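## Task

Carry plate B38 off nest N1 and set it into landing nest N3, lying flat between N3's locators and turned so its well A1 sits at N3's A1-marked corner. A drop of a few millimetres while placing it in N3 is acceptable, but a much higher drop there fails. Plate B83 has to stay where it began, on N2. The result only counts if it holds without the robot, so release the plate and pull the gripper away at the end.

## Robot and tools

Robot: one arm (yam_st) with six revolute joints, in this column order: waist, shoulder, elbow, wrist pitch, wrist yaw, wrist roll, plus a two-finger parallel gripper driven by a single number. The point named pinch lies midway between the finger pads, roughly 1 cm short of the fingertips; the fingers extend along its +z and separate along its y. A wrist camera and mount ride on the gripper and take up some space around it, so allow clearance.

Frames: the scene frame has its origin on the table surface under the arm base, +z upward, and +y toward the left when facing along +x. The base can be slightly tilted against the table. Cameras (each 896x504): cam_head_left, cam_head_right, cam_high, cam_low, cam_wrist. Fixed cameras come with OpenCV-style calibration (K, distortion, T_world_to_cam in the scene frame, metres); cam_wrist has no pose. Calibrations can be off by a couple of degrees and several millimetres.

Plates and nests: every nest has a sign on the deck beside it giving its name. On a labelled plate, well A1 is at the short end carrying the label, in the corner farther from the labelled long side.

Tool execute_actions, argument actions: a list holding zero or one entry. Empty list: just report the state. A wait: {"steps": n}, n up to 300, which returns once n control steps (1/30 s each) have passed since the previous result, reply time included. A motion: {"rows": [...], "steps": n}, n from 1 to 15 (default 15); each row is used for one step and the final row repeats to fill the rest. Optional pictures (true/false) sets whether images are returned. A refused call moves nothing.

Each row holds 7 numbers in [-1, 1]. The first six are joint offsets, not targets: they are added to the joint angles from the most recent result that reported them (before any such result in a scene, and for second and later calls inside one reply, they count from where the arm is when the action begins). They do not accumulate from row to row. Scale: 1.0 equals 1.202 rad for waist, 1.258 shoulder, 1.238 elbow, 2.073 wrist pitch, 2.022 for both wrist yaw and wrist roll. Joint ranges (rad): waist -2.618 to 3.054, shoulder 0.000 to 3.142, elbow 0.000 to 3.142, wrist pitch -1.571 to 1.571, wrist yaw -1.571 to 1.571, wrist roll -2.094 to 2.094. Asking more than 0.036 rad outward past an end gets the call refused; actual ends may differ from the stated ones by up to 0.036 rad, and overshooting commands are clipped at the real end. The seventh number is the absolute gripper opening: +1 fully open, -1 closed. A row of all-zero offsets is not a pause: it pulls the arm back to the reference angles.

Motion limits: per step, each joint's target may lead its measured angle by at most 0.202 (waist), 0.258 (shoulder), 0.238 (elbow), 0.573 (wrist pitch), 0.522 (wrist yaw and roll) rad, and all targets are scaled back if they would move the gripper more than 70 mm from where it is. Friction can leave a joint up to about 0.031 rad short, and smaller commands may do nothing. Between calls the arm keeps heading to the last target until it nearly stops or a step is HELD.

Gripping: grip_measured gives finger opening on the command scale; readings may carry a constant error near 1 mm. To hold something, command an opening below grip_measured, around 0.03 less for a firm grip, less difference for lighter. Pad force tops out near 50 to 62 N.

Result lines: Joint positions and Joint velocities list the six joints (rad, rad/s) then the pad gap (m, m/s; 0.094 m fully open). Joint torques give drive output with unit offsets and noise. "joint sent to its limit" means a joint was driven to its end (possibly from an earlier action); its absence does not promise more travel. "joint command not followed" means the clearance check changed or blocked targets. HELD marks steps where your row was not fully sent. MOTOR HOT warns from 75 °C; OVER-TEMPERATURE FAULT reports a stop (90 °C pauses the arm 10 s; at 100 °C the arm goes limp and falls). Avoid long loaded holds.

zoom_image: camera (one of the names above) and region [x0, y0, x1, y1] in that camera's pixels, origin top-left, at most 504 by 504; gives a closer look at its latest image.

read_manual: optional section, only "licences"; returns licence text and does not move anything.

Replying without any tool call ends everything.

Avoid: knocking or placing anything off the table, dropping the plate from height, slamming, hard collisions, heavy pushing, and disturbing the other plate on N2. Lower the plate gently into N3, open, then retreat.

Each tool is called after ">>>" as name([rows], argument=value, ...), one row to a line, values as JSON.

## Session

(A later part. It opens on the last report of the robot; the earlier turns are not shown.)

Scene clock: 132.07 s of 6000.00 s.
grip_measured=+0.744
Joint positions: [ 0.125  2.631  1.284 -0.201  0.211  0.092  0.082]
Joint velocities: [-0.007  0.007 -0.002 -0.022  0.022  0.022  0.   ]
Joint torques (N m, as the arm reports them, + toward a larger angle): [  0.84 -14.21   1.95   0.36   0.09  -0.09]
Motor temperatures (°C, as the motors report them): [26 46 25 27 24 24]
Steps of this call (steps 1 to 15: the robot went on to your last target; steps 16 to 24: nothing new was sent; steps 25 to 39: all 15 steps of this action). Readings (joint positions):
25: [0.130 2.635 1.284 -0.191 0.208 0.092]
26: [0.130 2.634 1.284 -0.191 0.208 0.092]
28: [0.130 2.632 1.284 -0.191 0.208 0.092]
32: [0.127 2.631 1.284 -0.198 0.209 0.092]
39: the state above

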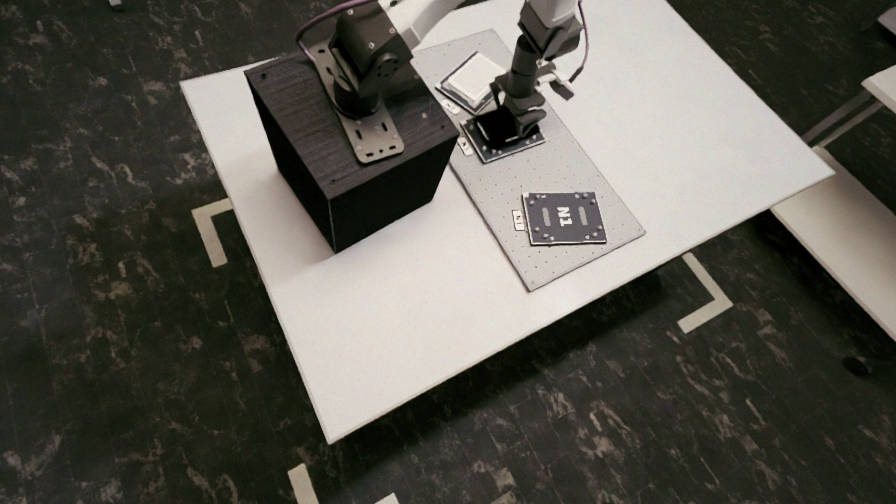

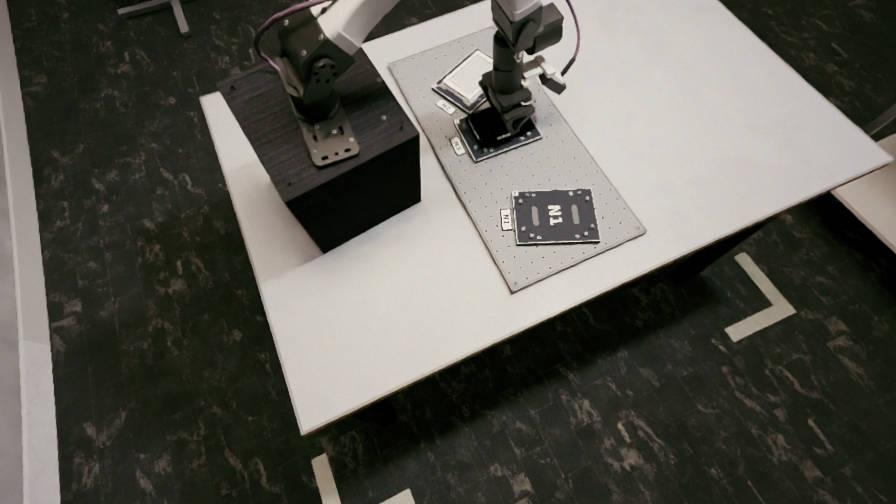

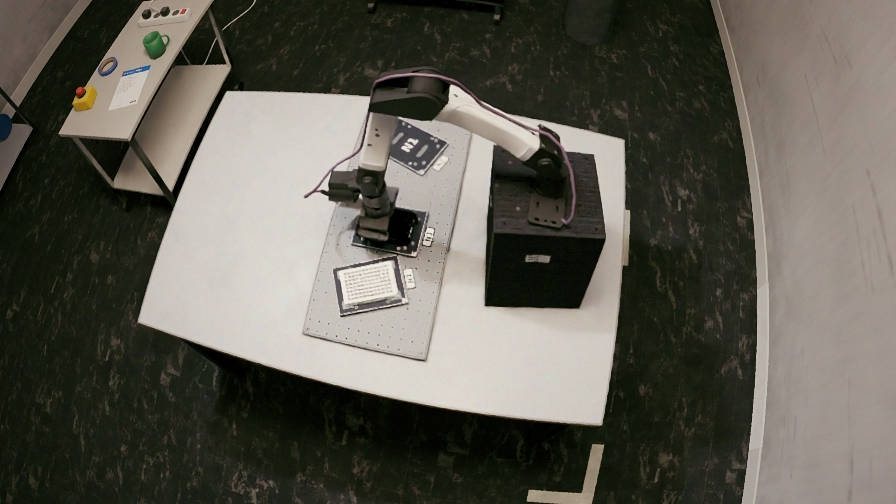

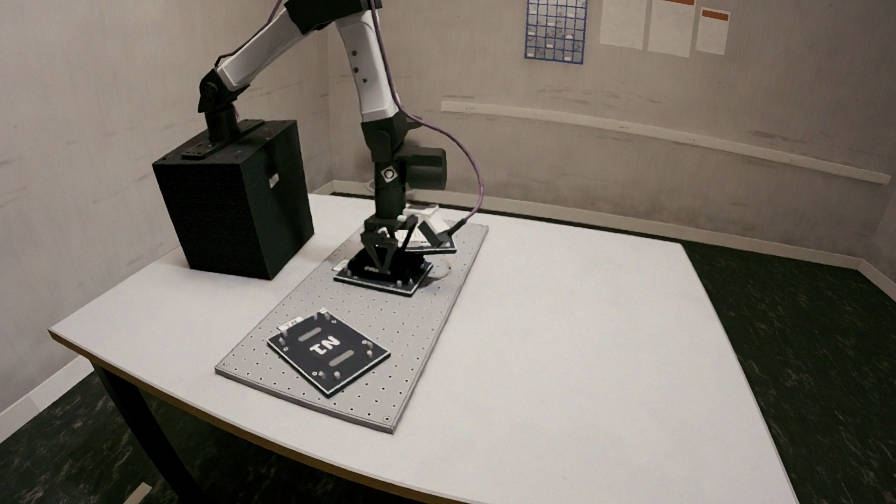

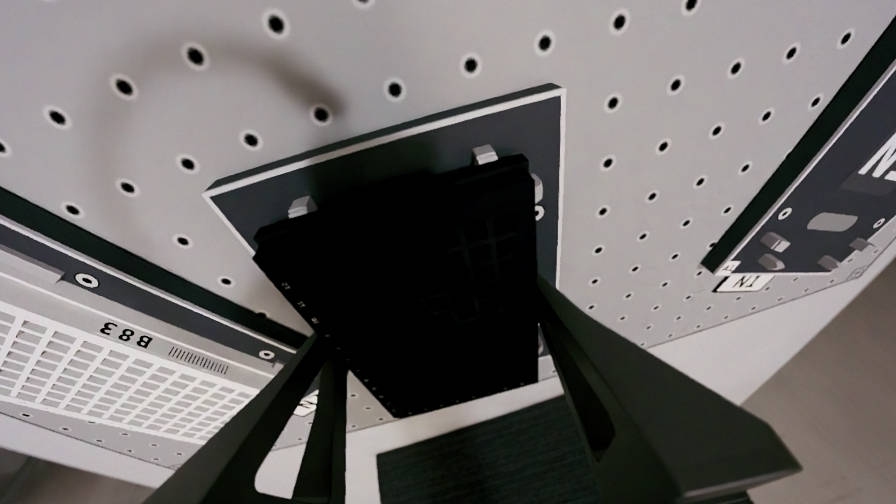

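>>> execute_actions([
  {"rows":[[0,0.02,0.002,0.002,0,0,0.7],[-0.001,0.028,0.005,0.005,0,0,0.7],[-0.002,0.035,0.008,0.009,0,0,0.7],[-0.003,0.042,0.011,0.013,0,0,0.7],[-0.004,0.049,0.014,0.016,0,0,0.7],[-0.005,0.056,0.017,0.02,0,0,0.7]],"steps":15},
])

Scene clock: 133.67 s of 6000.00 s.
grip_measured=+0.744
Joint positions: [ 0.125  2.651  1.29  -0.185  0.22   0.089  0.082]
Joint velocities: [ 0.007 -0.002 -0.007 -0.007  0.007 -0.007 -0.001]
Joint torques (N m, as the arm reports them, + toward a larger angle): [ 0.87 -8.41  4.49  0.77 -0.11 -0.06]
Motor temperatures (°C, as the motors report them): [26 46 25 27 24 24]
Steps of this call (steps 1 to 15: the robot went on to your last target; steps 16 to 33: nothing new was sent; steps 34 to 48: all 15 steps of this action). Readings (joint positions):
34: [0.125 2.631 1.284 -0.201 0.211 0.092]
35: [0.125 2.633 1.284 -0.201 0.211 0.092]
37: [0.125 2.639 1.284 -0.193 0.214 0.090]
41: [0.125 2.651 1.290 -0.184 0.220 0.089]
48: the state above

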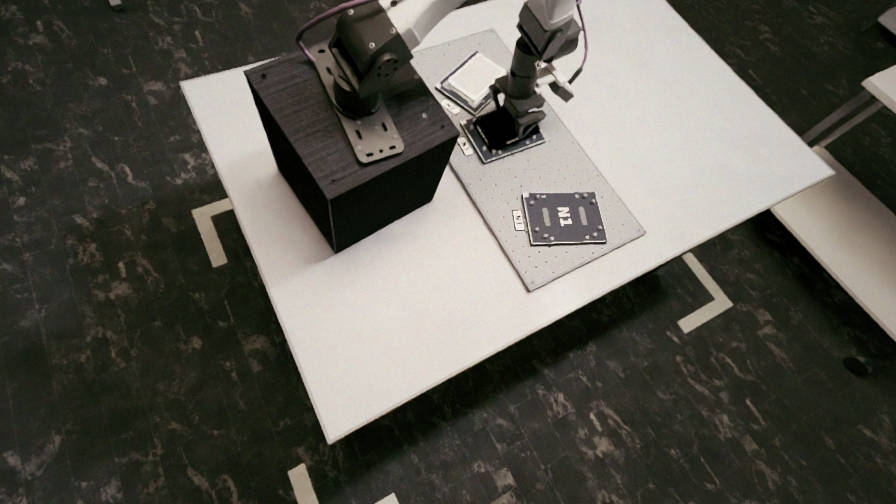

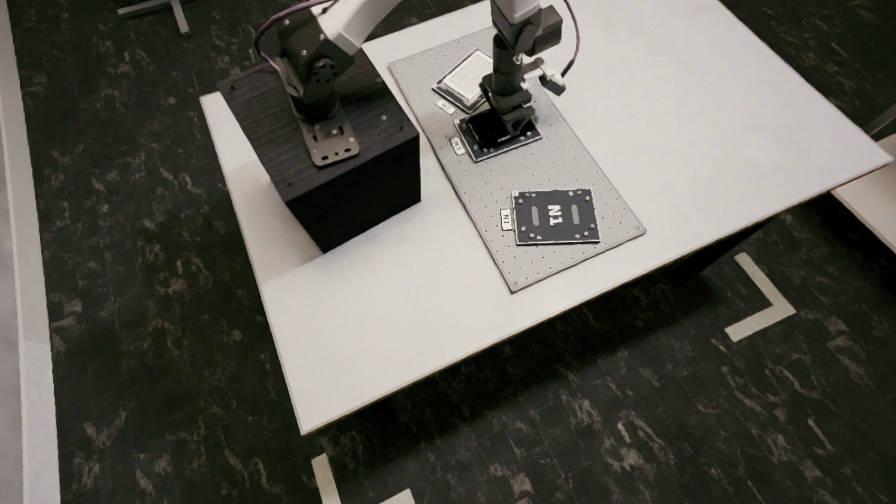

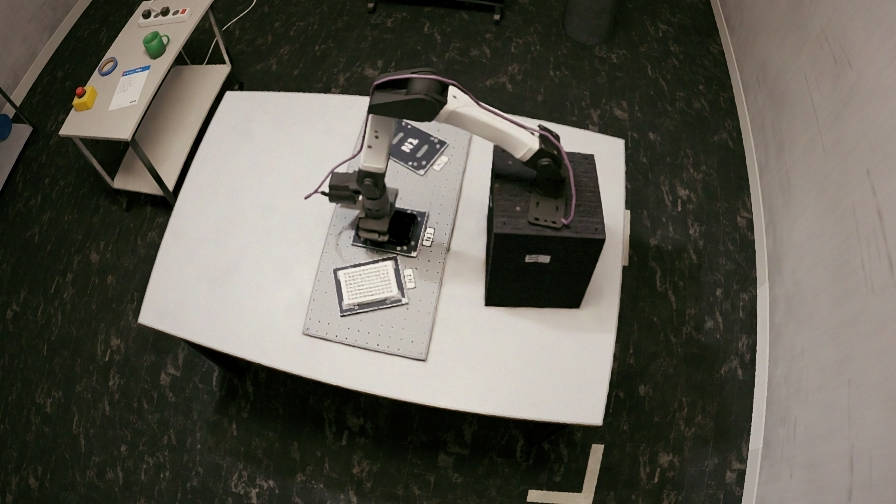

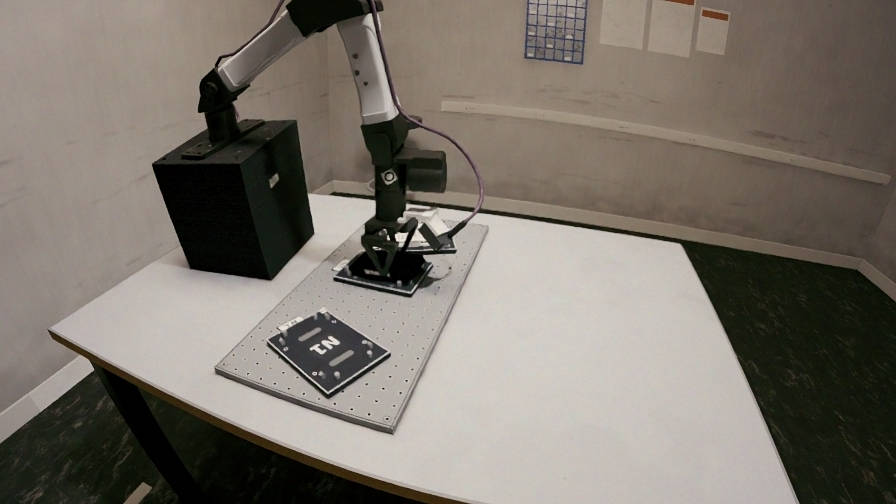

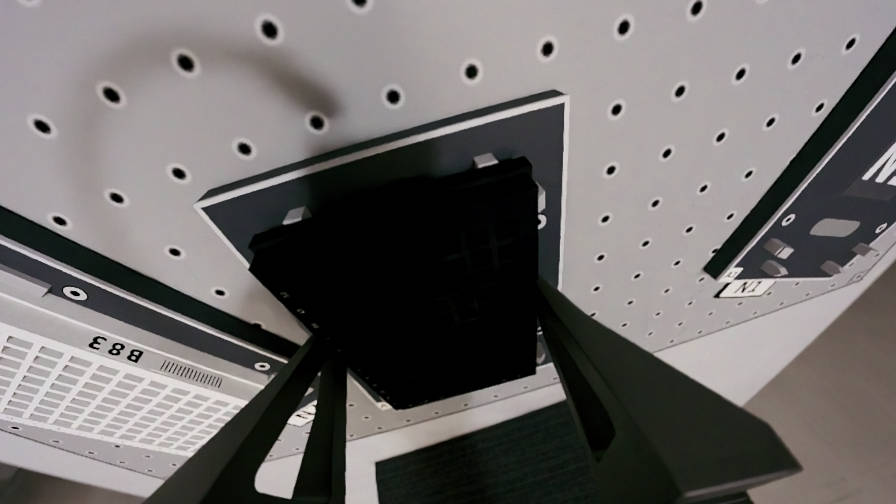

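>>> zoom_image(camera="cam_low", region=[325, 235, 445, 300])

>>> zoom_image(camera="cam_head_left", region=[450, 95, 560, 170])

>>> zoom_image(camera="cam_high", region=[340, 195, 440, 265])

>>> zoom_image(camera="cam_wrist", region=[200, 100, 640, 440])

Region (325, 235, 445, 300) of cam_low's 896x504 image, scaled by 4.200, with more detail than that image has; it fills the top 273 rows of this view, and the rest is white.

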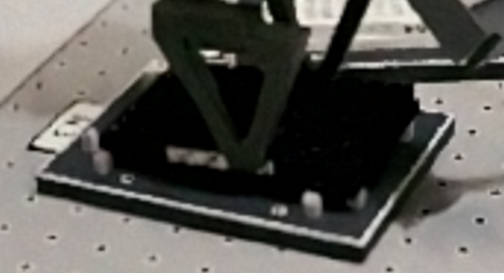

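Region (450, 95, 560, 170) of cam_head_left's 896x504 image, scaled by 4.582, with more detail than that image has; it fills the top 344 rows of this view, and the rest is white.

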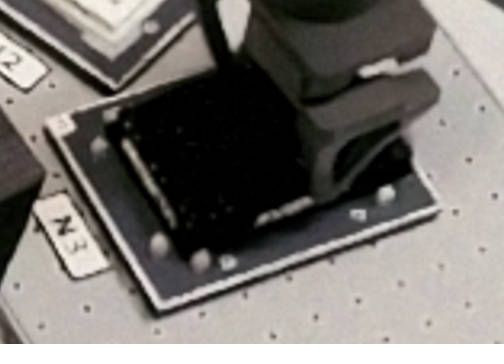

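Region (340, 195, 440, 265) of cam_high's 896x504 image, scaled by 5.040, with more detail than that image has; it fills the top 353 rows of this view, and the rest is white.

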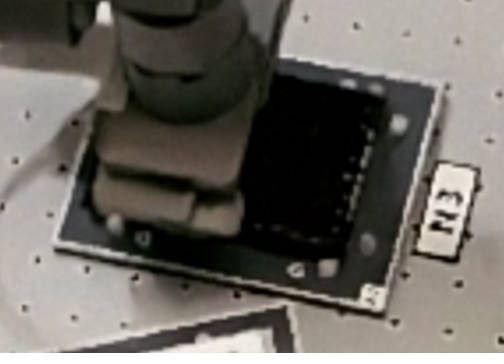

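Region (200, 100, 640, 440) of cam_wrist's 896x504 image, scaled by 1.145, with more detail than that image has; it fills the top 389 rows of this view, and the rest is white.

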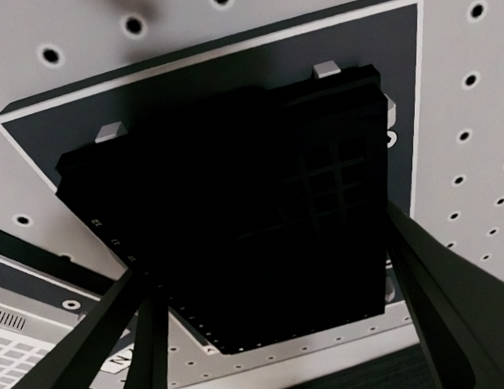

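>>> execute_actions([
  {"rows":[[0,-0.03,0,0,0,0,0.7],[0,-0.035,0,0,0,0,0.7],[0,-0.035,-0.012,0.002,-0.003,0,0.7],[0,-0.035,-0.024,0.005,-0.005,0.003,0.7],[0,-0.035,-0.034,0.008,-0.006,0.004,0.7],[0,-0.035,-0.04,0.01,-0.006,0.004,0.7]],"steps":15},
])

Scene clock: 137.90 s of 6000.00 s.
grip_measured=+0.744
Joint positions: [ 0.125  2.626  1.256 -0.172  0.215  0.089  0.082]
Joint velocities: [-0.012 -0.022  0.002 -0.095  0.037  0.051 -0.001]
Joint torques (N m, as the arm reports them, + toward a larger angle): [  1.25 -13.73   2.13   0.6   -0.06  -0.01]
Motor temperatures (°C, as the motors report them): [26 45 25 27 24 24]
Steps of this call (steps 1 to 15: the robot went on to your last target; steps 16 to 90: nothing new was sent; then 0.73 s passed at rest; steps 91 to 105: all 15 steps of this action). Readings (joint positions):
91: [0.125 2.647 1.290 -0.187 0.220 0.089]
92: [0.125 2.643 1.290 -0.189 0.220 0.089]
94: [0.125 2.635 1.288 -0.186 0.220 0.089]
98: [0.125 2.626 1.266 -0.173 0.217 0.089]
105: the state above

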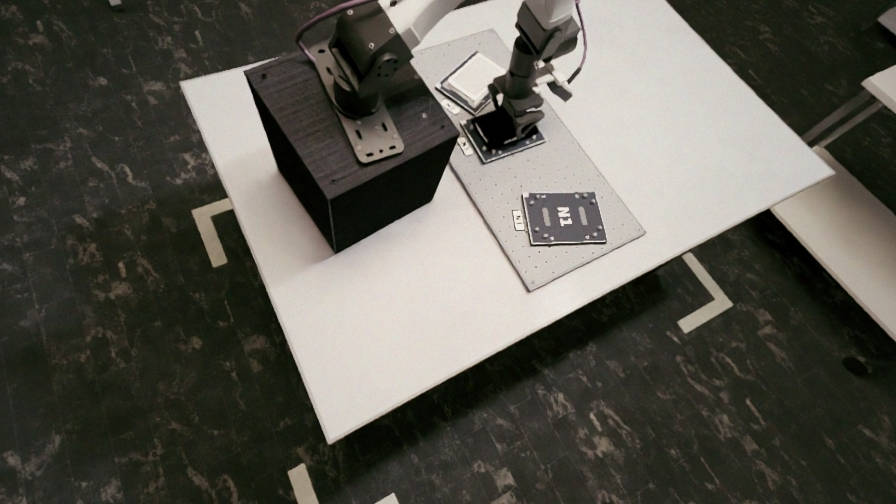

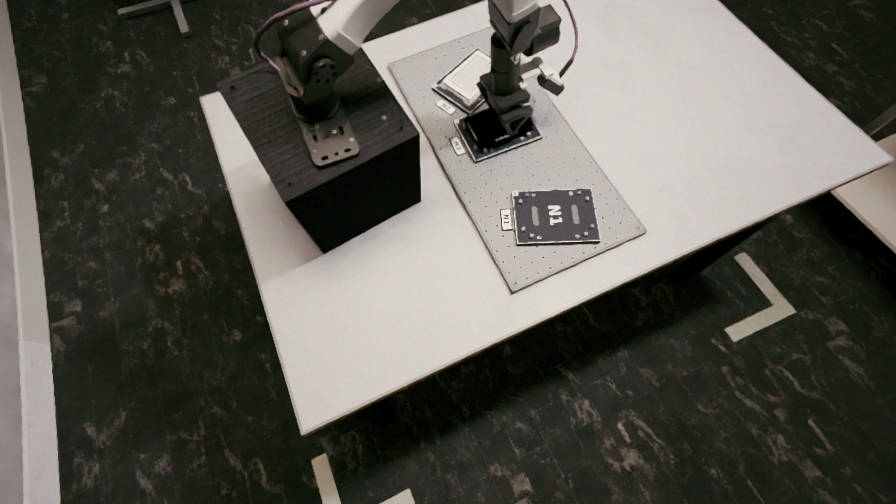

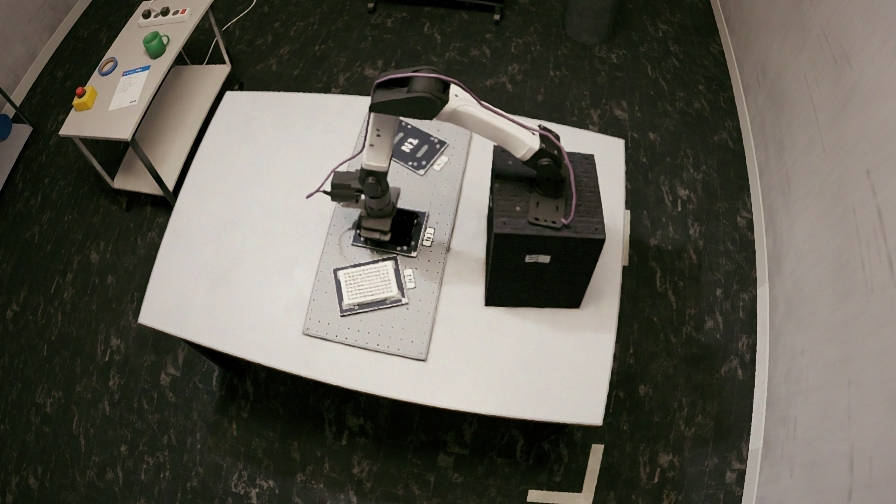

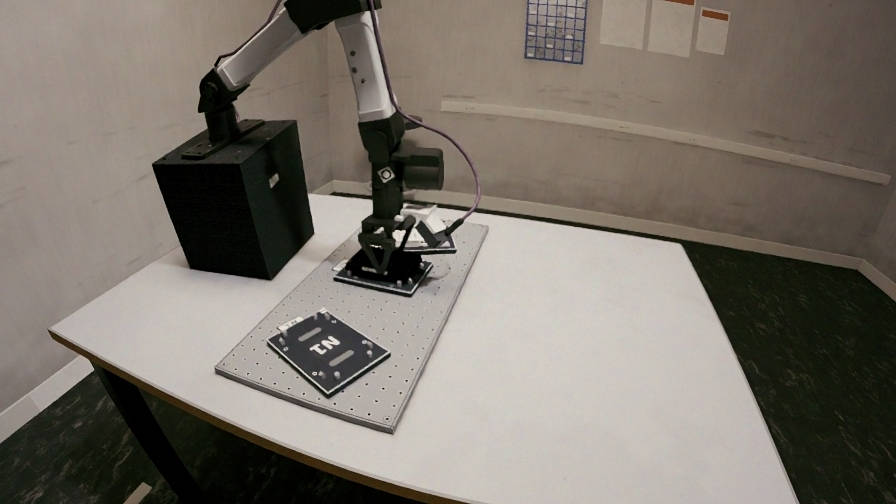

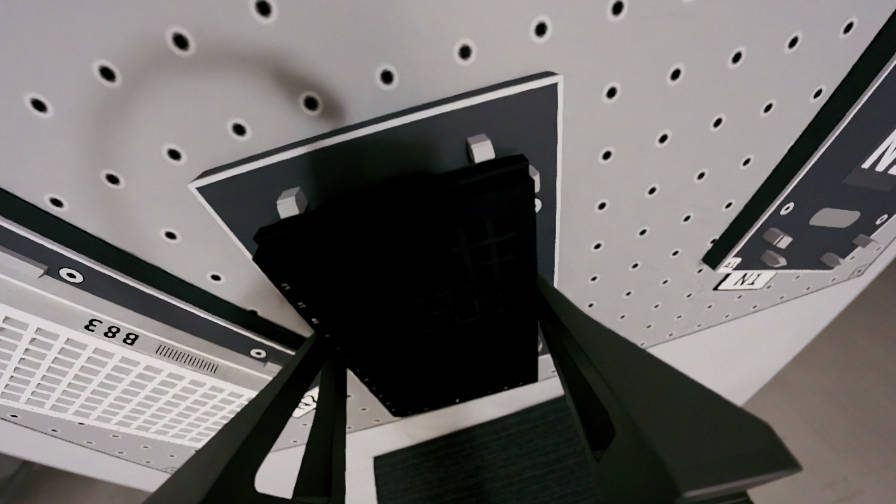

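>>> zoom_image(camera="cam_head_left", region=[450, 95, 560, 170])

>>> zoom_image(camera="cam_low", region=[325, 235, 445, 300])

Region (450, 95, 560, 170) of cam_head_left's 896x504 image, scaled by 4.582, with more detail than that image has; it fills the top 344 rows of this view, and the rest is white.

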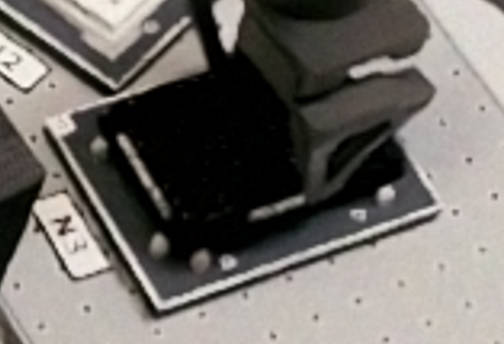

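Region (325, 235, 445, 300) of cam_low's 896x504 image, scaled by 4.200, with more detail than that image has; it fills the top 273 rows of this view, and the rest is white.

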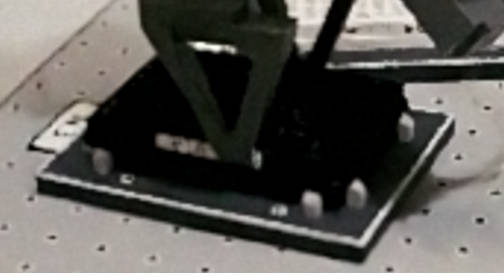

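Looks centred lengthwise. Descend.

>>> execute_actions([
  {"rows":[[-0.001,0.02,0.01,0.003,0,0,0.7],[-0.002,0.028,0.016,0.006,0,0,0.7],[-0.003,0.035,0.02,0.009,0,0,0.7],[-0.004,0.042,0.024,0.012,0,0,0.7],[-0.005,0.049,0.028,0.016,0,0,0.7],[-0.006,0.056,0.032,0.019,0,0,0.7],[-0.007,0.063,0.036,0.022,0,0,0.7]],"steps":15},
])

Scene clock: 140.37 s of 6000.00 s.
grip_measured=+0.744
Joint positions: [ 0.123  2.66   1.277 -0.166  0.219  0.088  0.082]
Joint velocities: [ 0.017 -0.007 -0.002 -0.007  0.007  0.051  0.001]
Joint torques (N m, as the arm reports them, + toward a larger angle): [ 0.81 -8.75  5.04  0.9  -0.05 -0.09]
Motor temperatures (°C, as the motors report them): [26 46 25 27 24 24]
Steps of this call (steps 1 to 15: the robot went on to your last target; steps 16 to 59: nothing new was sent; steps 60 to 74: all 15 steps of this action). Readings (joint positions):
60: [0.125 2.626 1.256 -0.172 0.214 0.089]
61: [0.125 2.627 1.256 -0.172 0.214 0.089]
63: [0.125 2.637 1.261 -0.168 0.215 0.089]
67: [0.123 2.660 1.277 -0.165 0.219 0.088]
74: the state above

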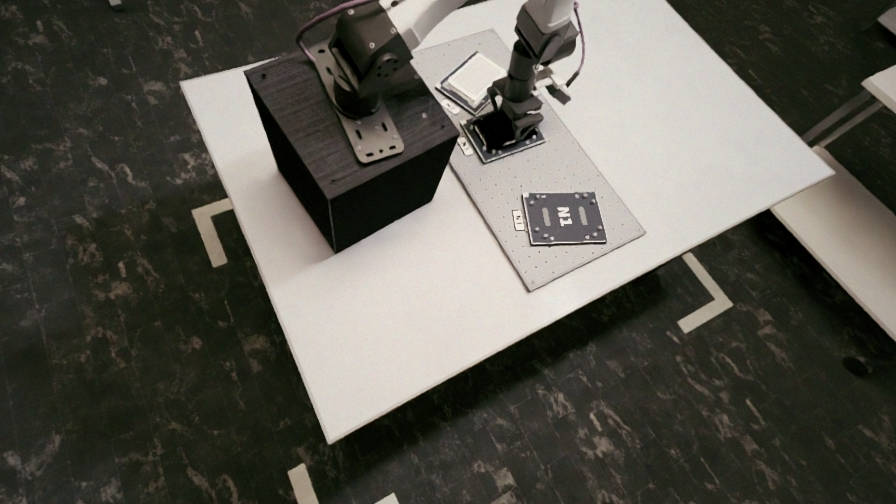

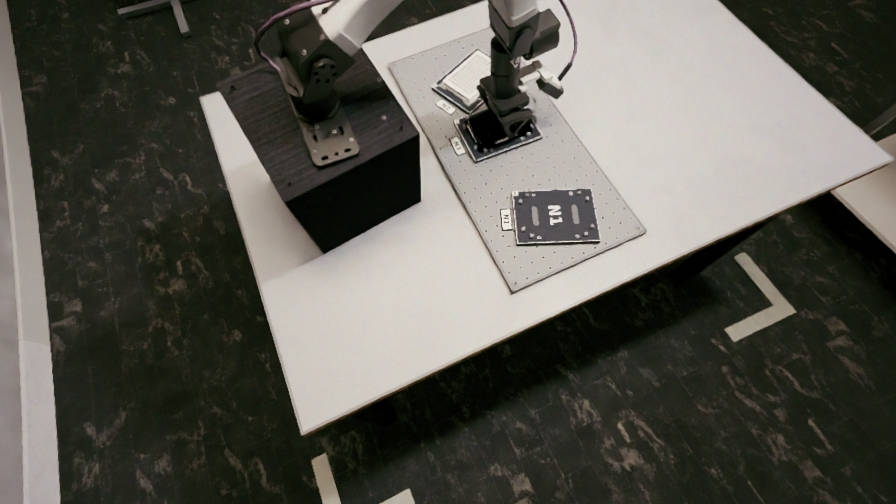

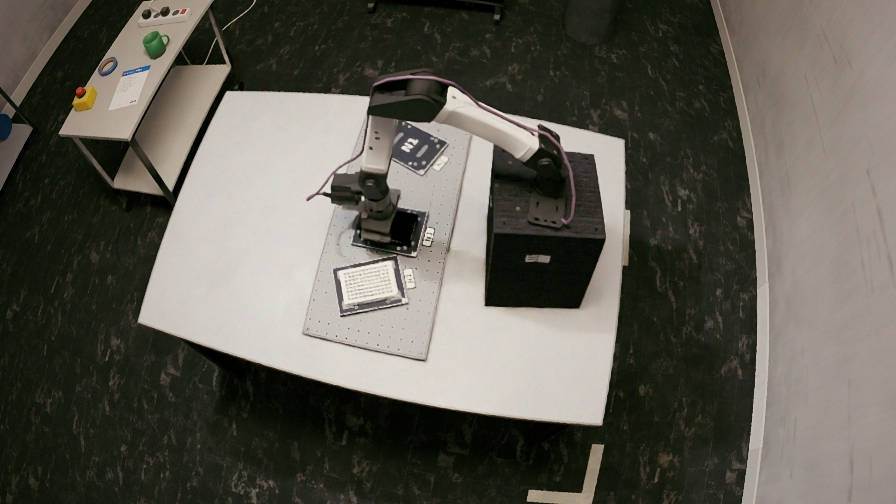

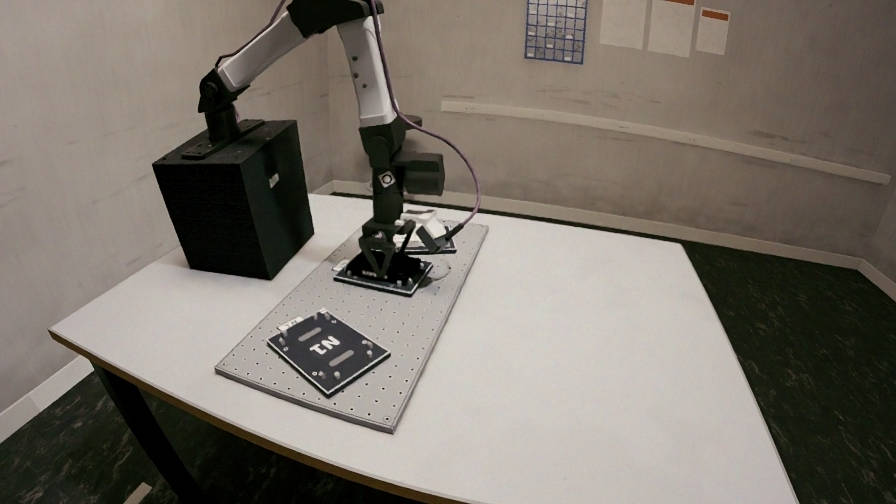

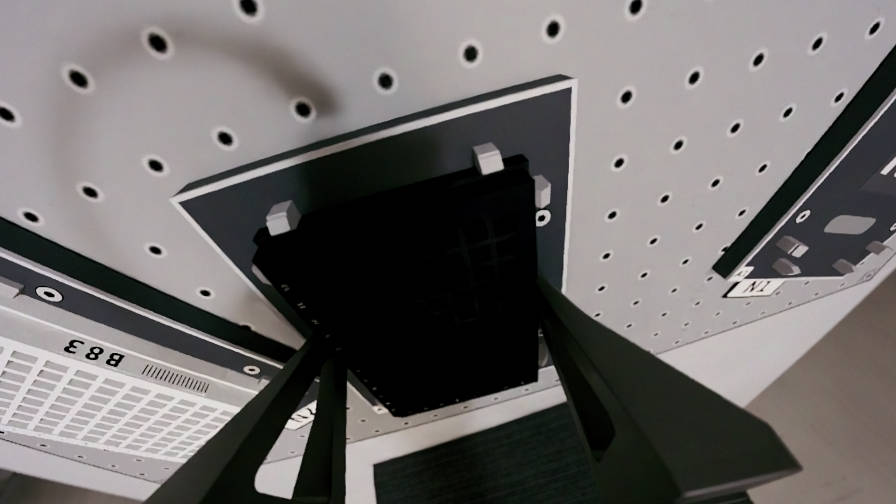

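>>> execute_actions([
  {"rows":[[0,0.01,0,0,0,0,0.76],[0,0.01,0,0,0,0,0.82],[0,0.01,0,0,0,0,0.9],[0,0.01,0,0,0,0,1],[0,0.01,0,0,0,0,1],[0,0.01,0,0,0,0,1],[0,-0.02,-0.005,0,0,0,1],[0,-0.04,-0.015,-0.01,0,0,1],[0,-0.07,-0.03,-0.02,0,0,1],[0,-0.1,-0.045,-0.03,0,0,1],[0,-0.14,-0.06,-0.04,0,0,1],[0,-0.18,-0.07,-0.05,0,0,1],[0,-0.22,-0.08,-0.06,0,0,1],[0,-0.26,-0.08,-0.06,0,0,1]],"steps":15},
])

>>> execute_actions([
  {"steps":25},
])

>>> zoom_image(camera="cam_head_left", region=[440, 85, 570, 175])

>>> zoom_image(camera="cam_low", region=[325, 225, 465, 300])

Scene clock: 142.87 s of 6000.00 s.
grip_measured=+1.000
Joint positions: [ 0.122  2.418  1.185 -0.268  0.222  0.088  0.094]
Joint velocities: [-0.007 -1.316 -0.007 -0.256  0.022 -0.022  0.   ]
Joint torques (N m, as the arm reports them, + toward a larger angle): [  1.23 -12.3    3.86   0.89   0.02  -0.09]
Motor temperatures (°C, as the motors report them): [26 46 25 27 24 24]
Steps of this call (steps 1 to 15: the robot went on to your last target; steps 16 to 60: nothing new was sent; steps 61 to 75: all 15 steps of this action). Readings (joint positions):
61: [0.123 2.660 1.277 -0.168 0.219 0.088]
62: [0.123 2.660 1.277 -0.168 0.219 0.088]
64: [0.122 2.659 1.277 -0.169 0.222 0.088]
68: [0.122 2.653 1.277 -0.171 0.224 0.088]
75: the state above

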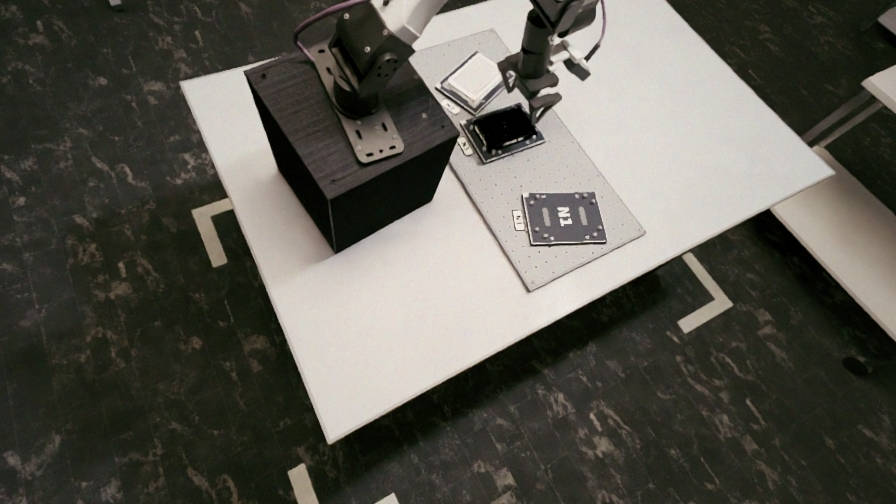

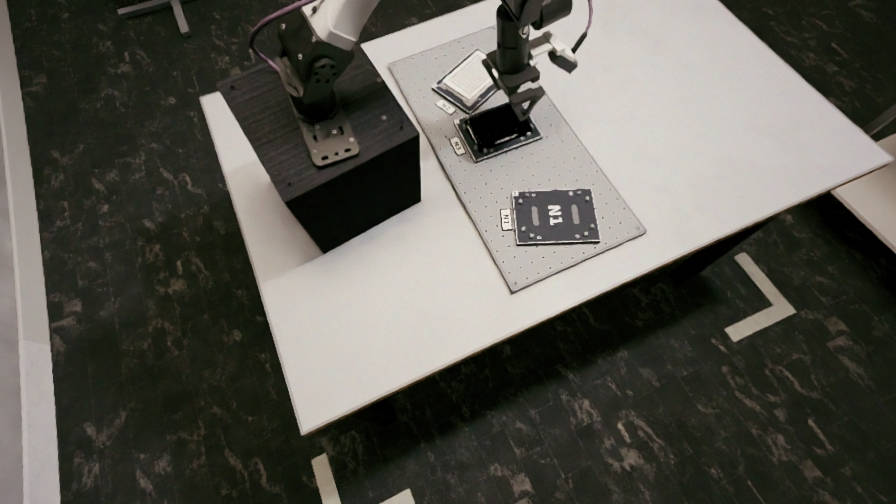

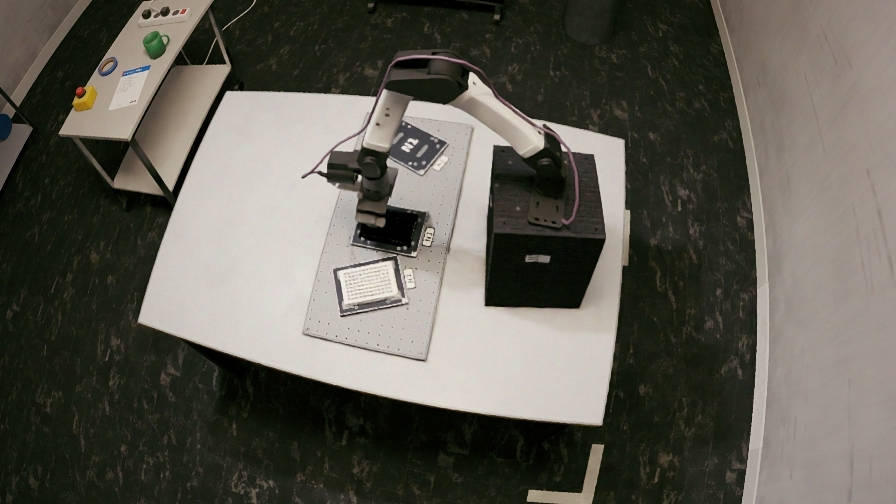

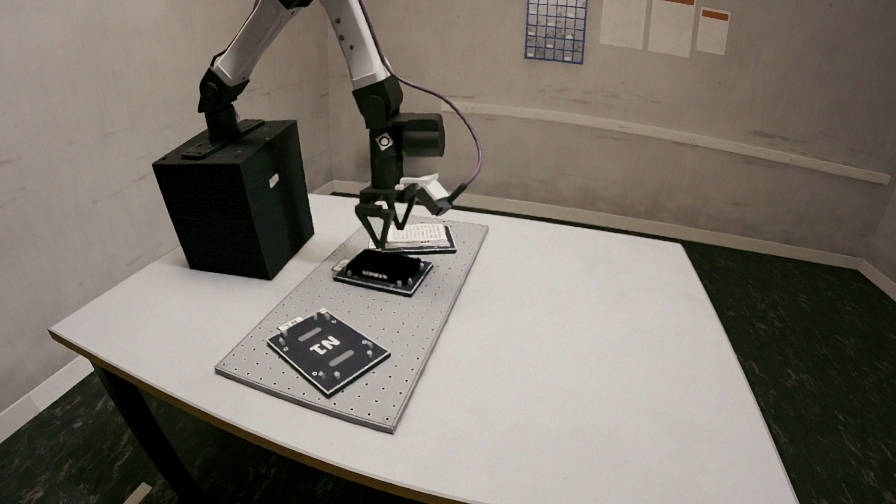

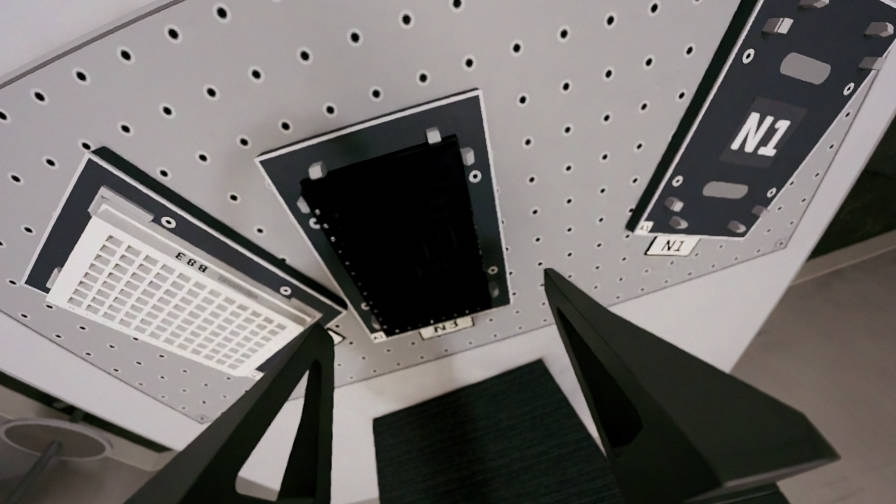

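Scene clock: 143.70 s of 6000.00 s.
grip_measured=+1.000
Joint positions: [ 0.122  2.317  1.185 -0.283  0.222  0.088  0.094]
Joint velocities: [ 0.002 -0.017  0.007  0.037 -0.007 -0.037  0.   ]
Joint torques (N m, as the arm reports them, + toward a larger angle): [  1.22 -10.51   4.35   0.7   -0.04  -0.09]
Motor temperatures (°C, as the motors report them): [26 46 25 27 24 24]
Steps of this call (steps 1 to 25: the robot went on to your last target). Readings (joint positions):
1: [0.122 2.379 1.185 -0.271 0.222 0.088]
2: [0.122 2.348 1.185 -0.267 0.222 0.088]
4: [0.122 2.317 1.185 -0.261 0.222 0.088]
8: [0.122 2.317 1.185 -0.275 0.222 0.088]
25: the state above

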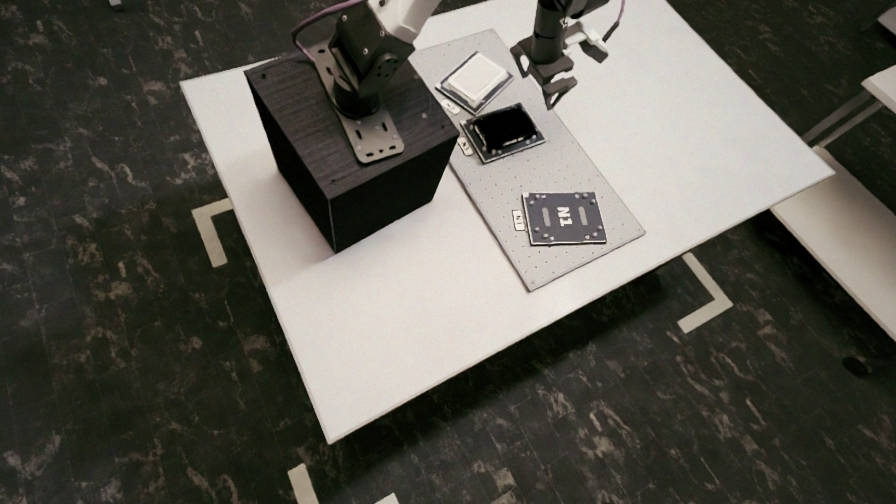

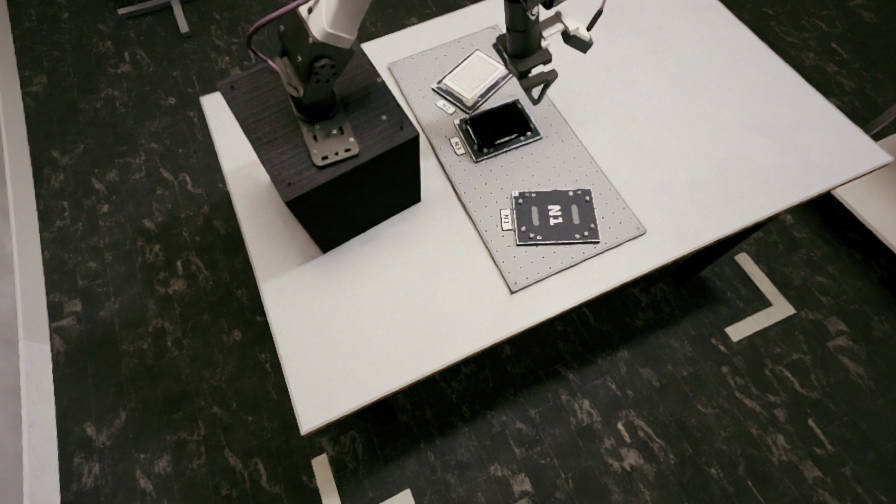

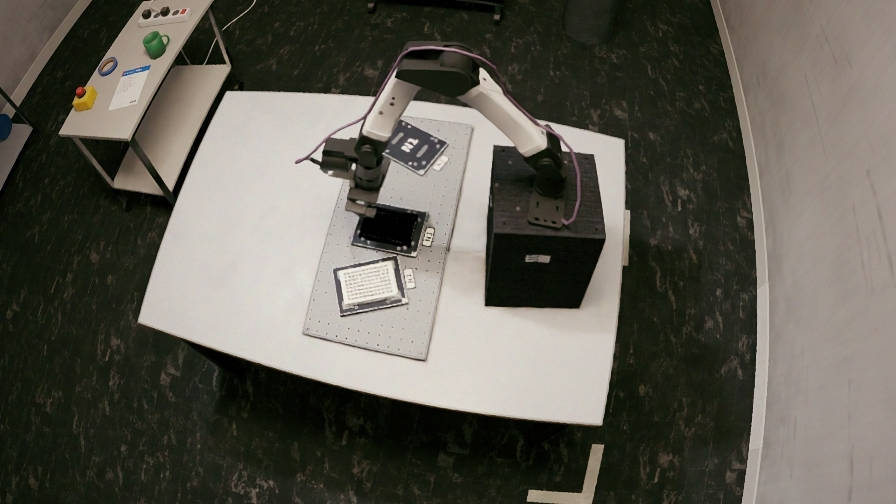

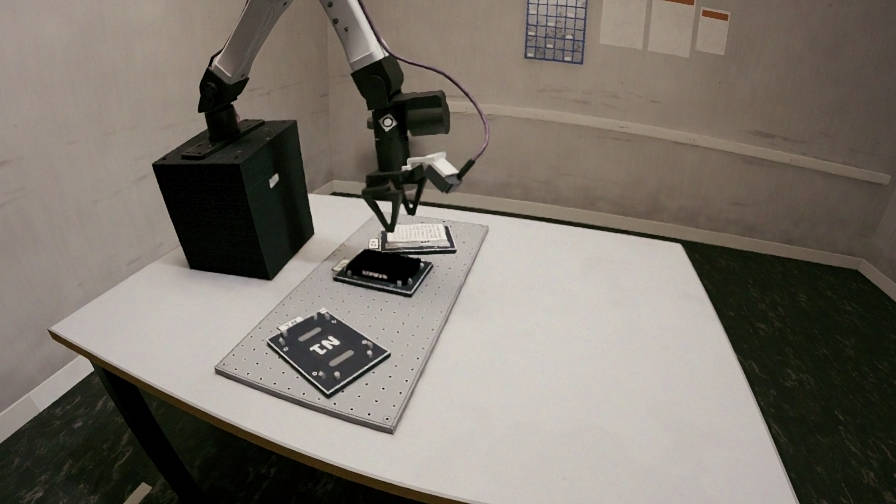

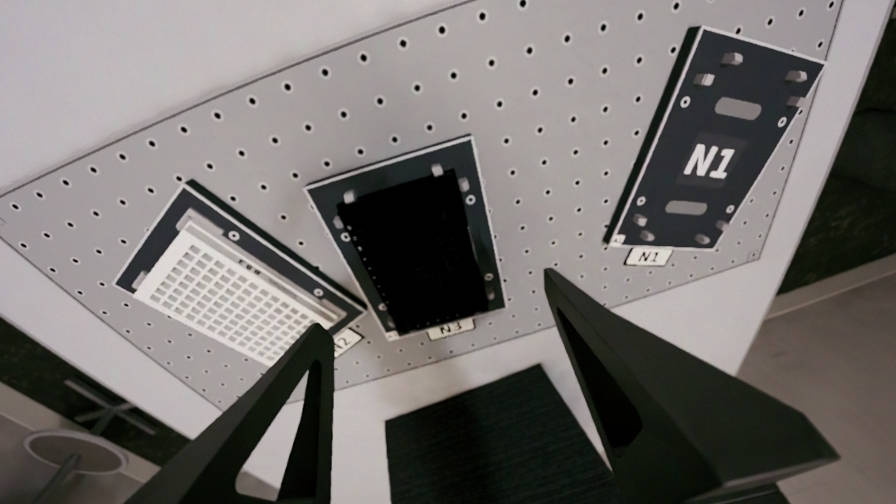

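Region (440, 85, 570, 175) of cam_head_left's 896x504 image, scaled by 3.877, with more detail than that image has; it fills the top 349 rows of this view, and the rest is white.

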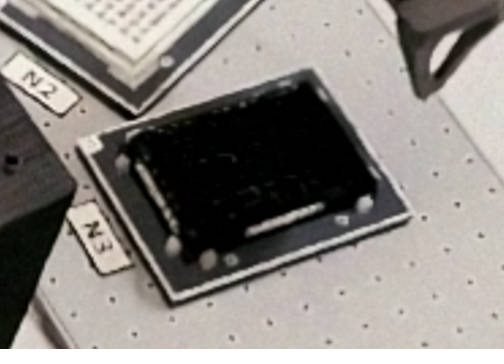

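Region (325, 225, 465, 300) of cam_low's 896x504 image, scaled by 3.600, with more detail than that image has; it fills the top 270 rows of this view, and the rest is white.

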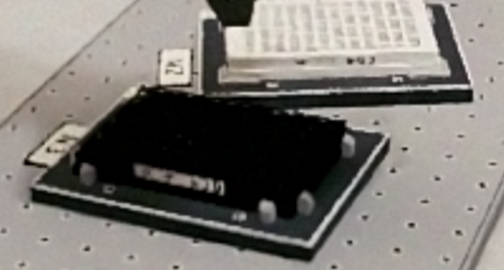

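>>> finished_scene(scene=1)

The scene is finished: the task was done.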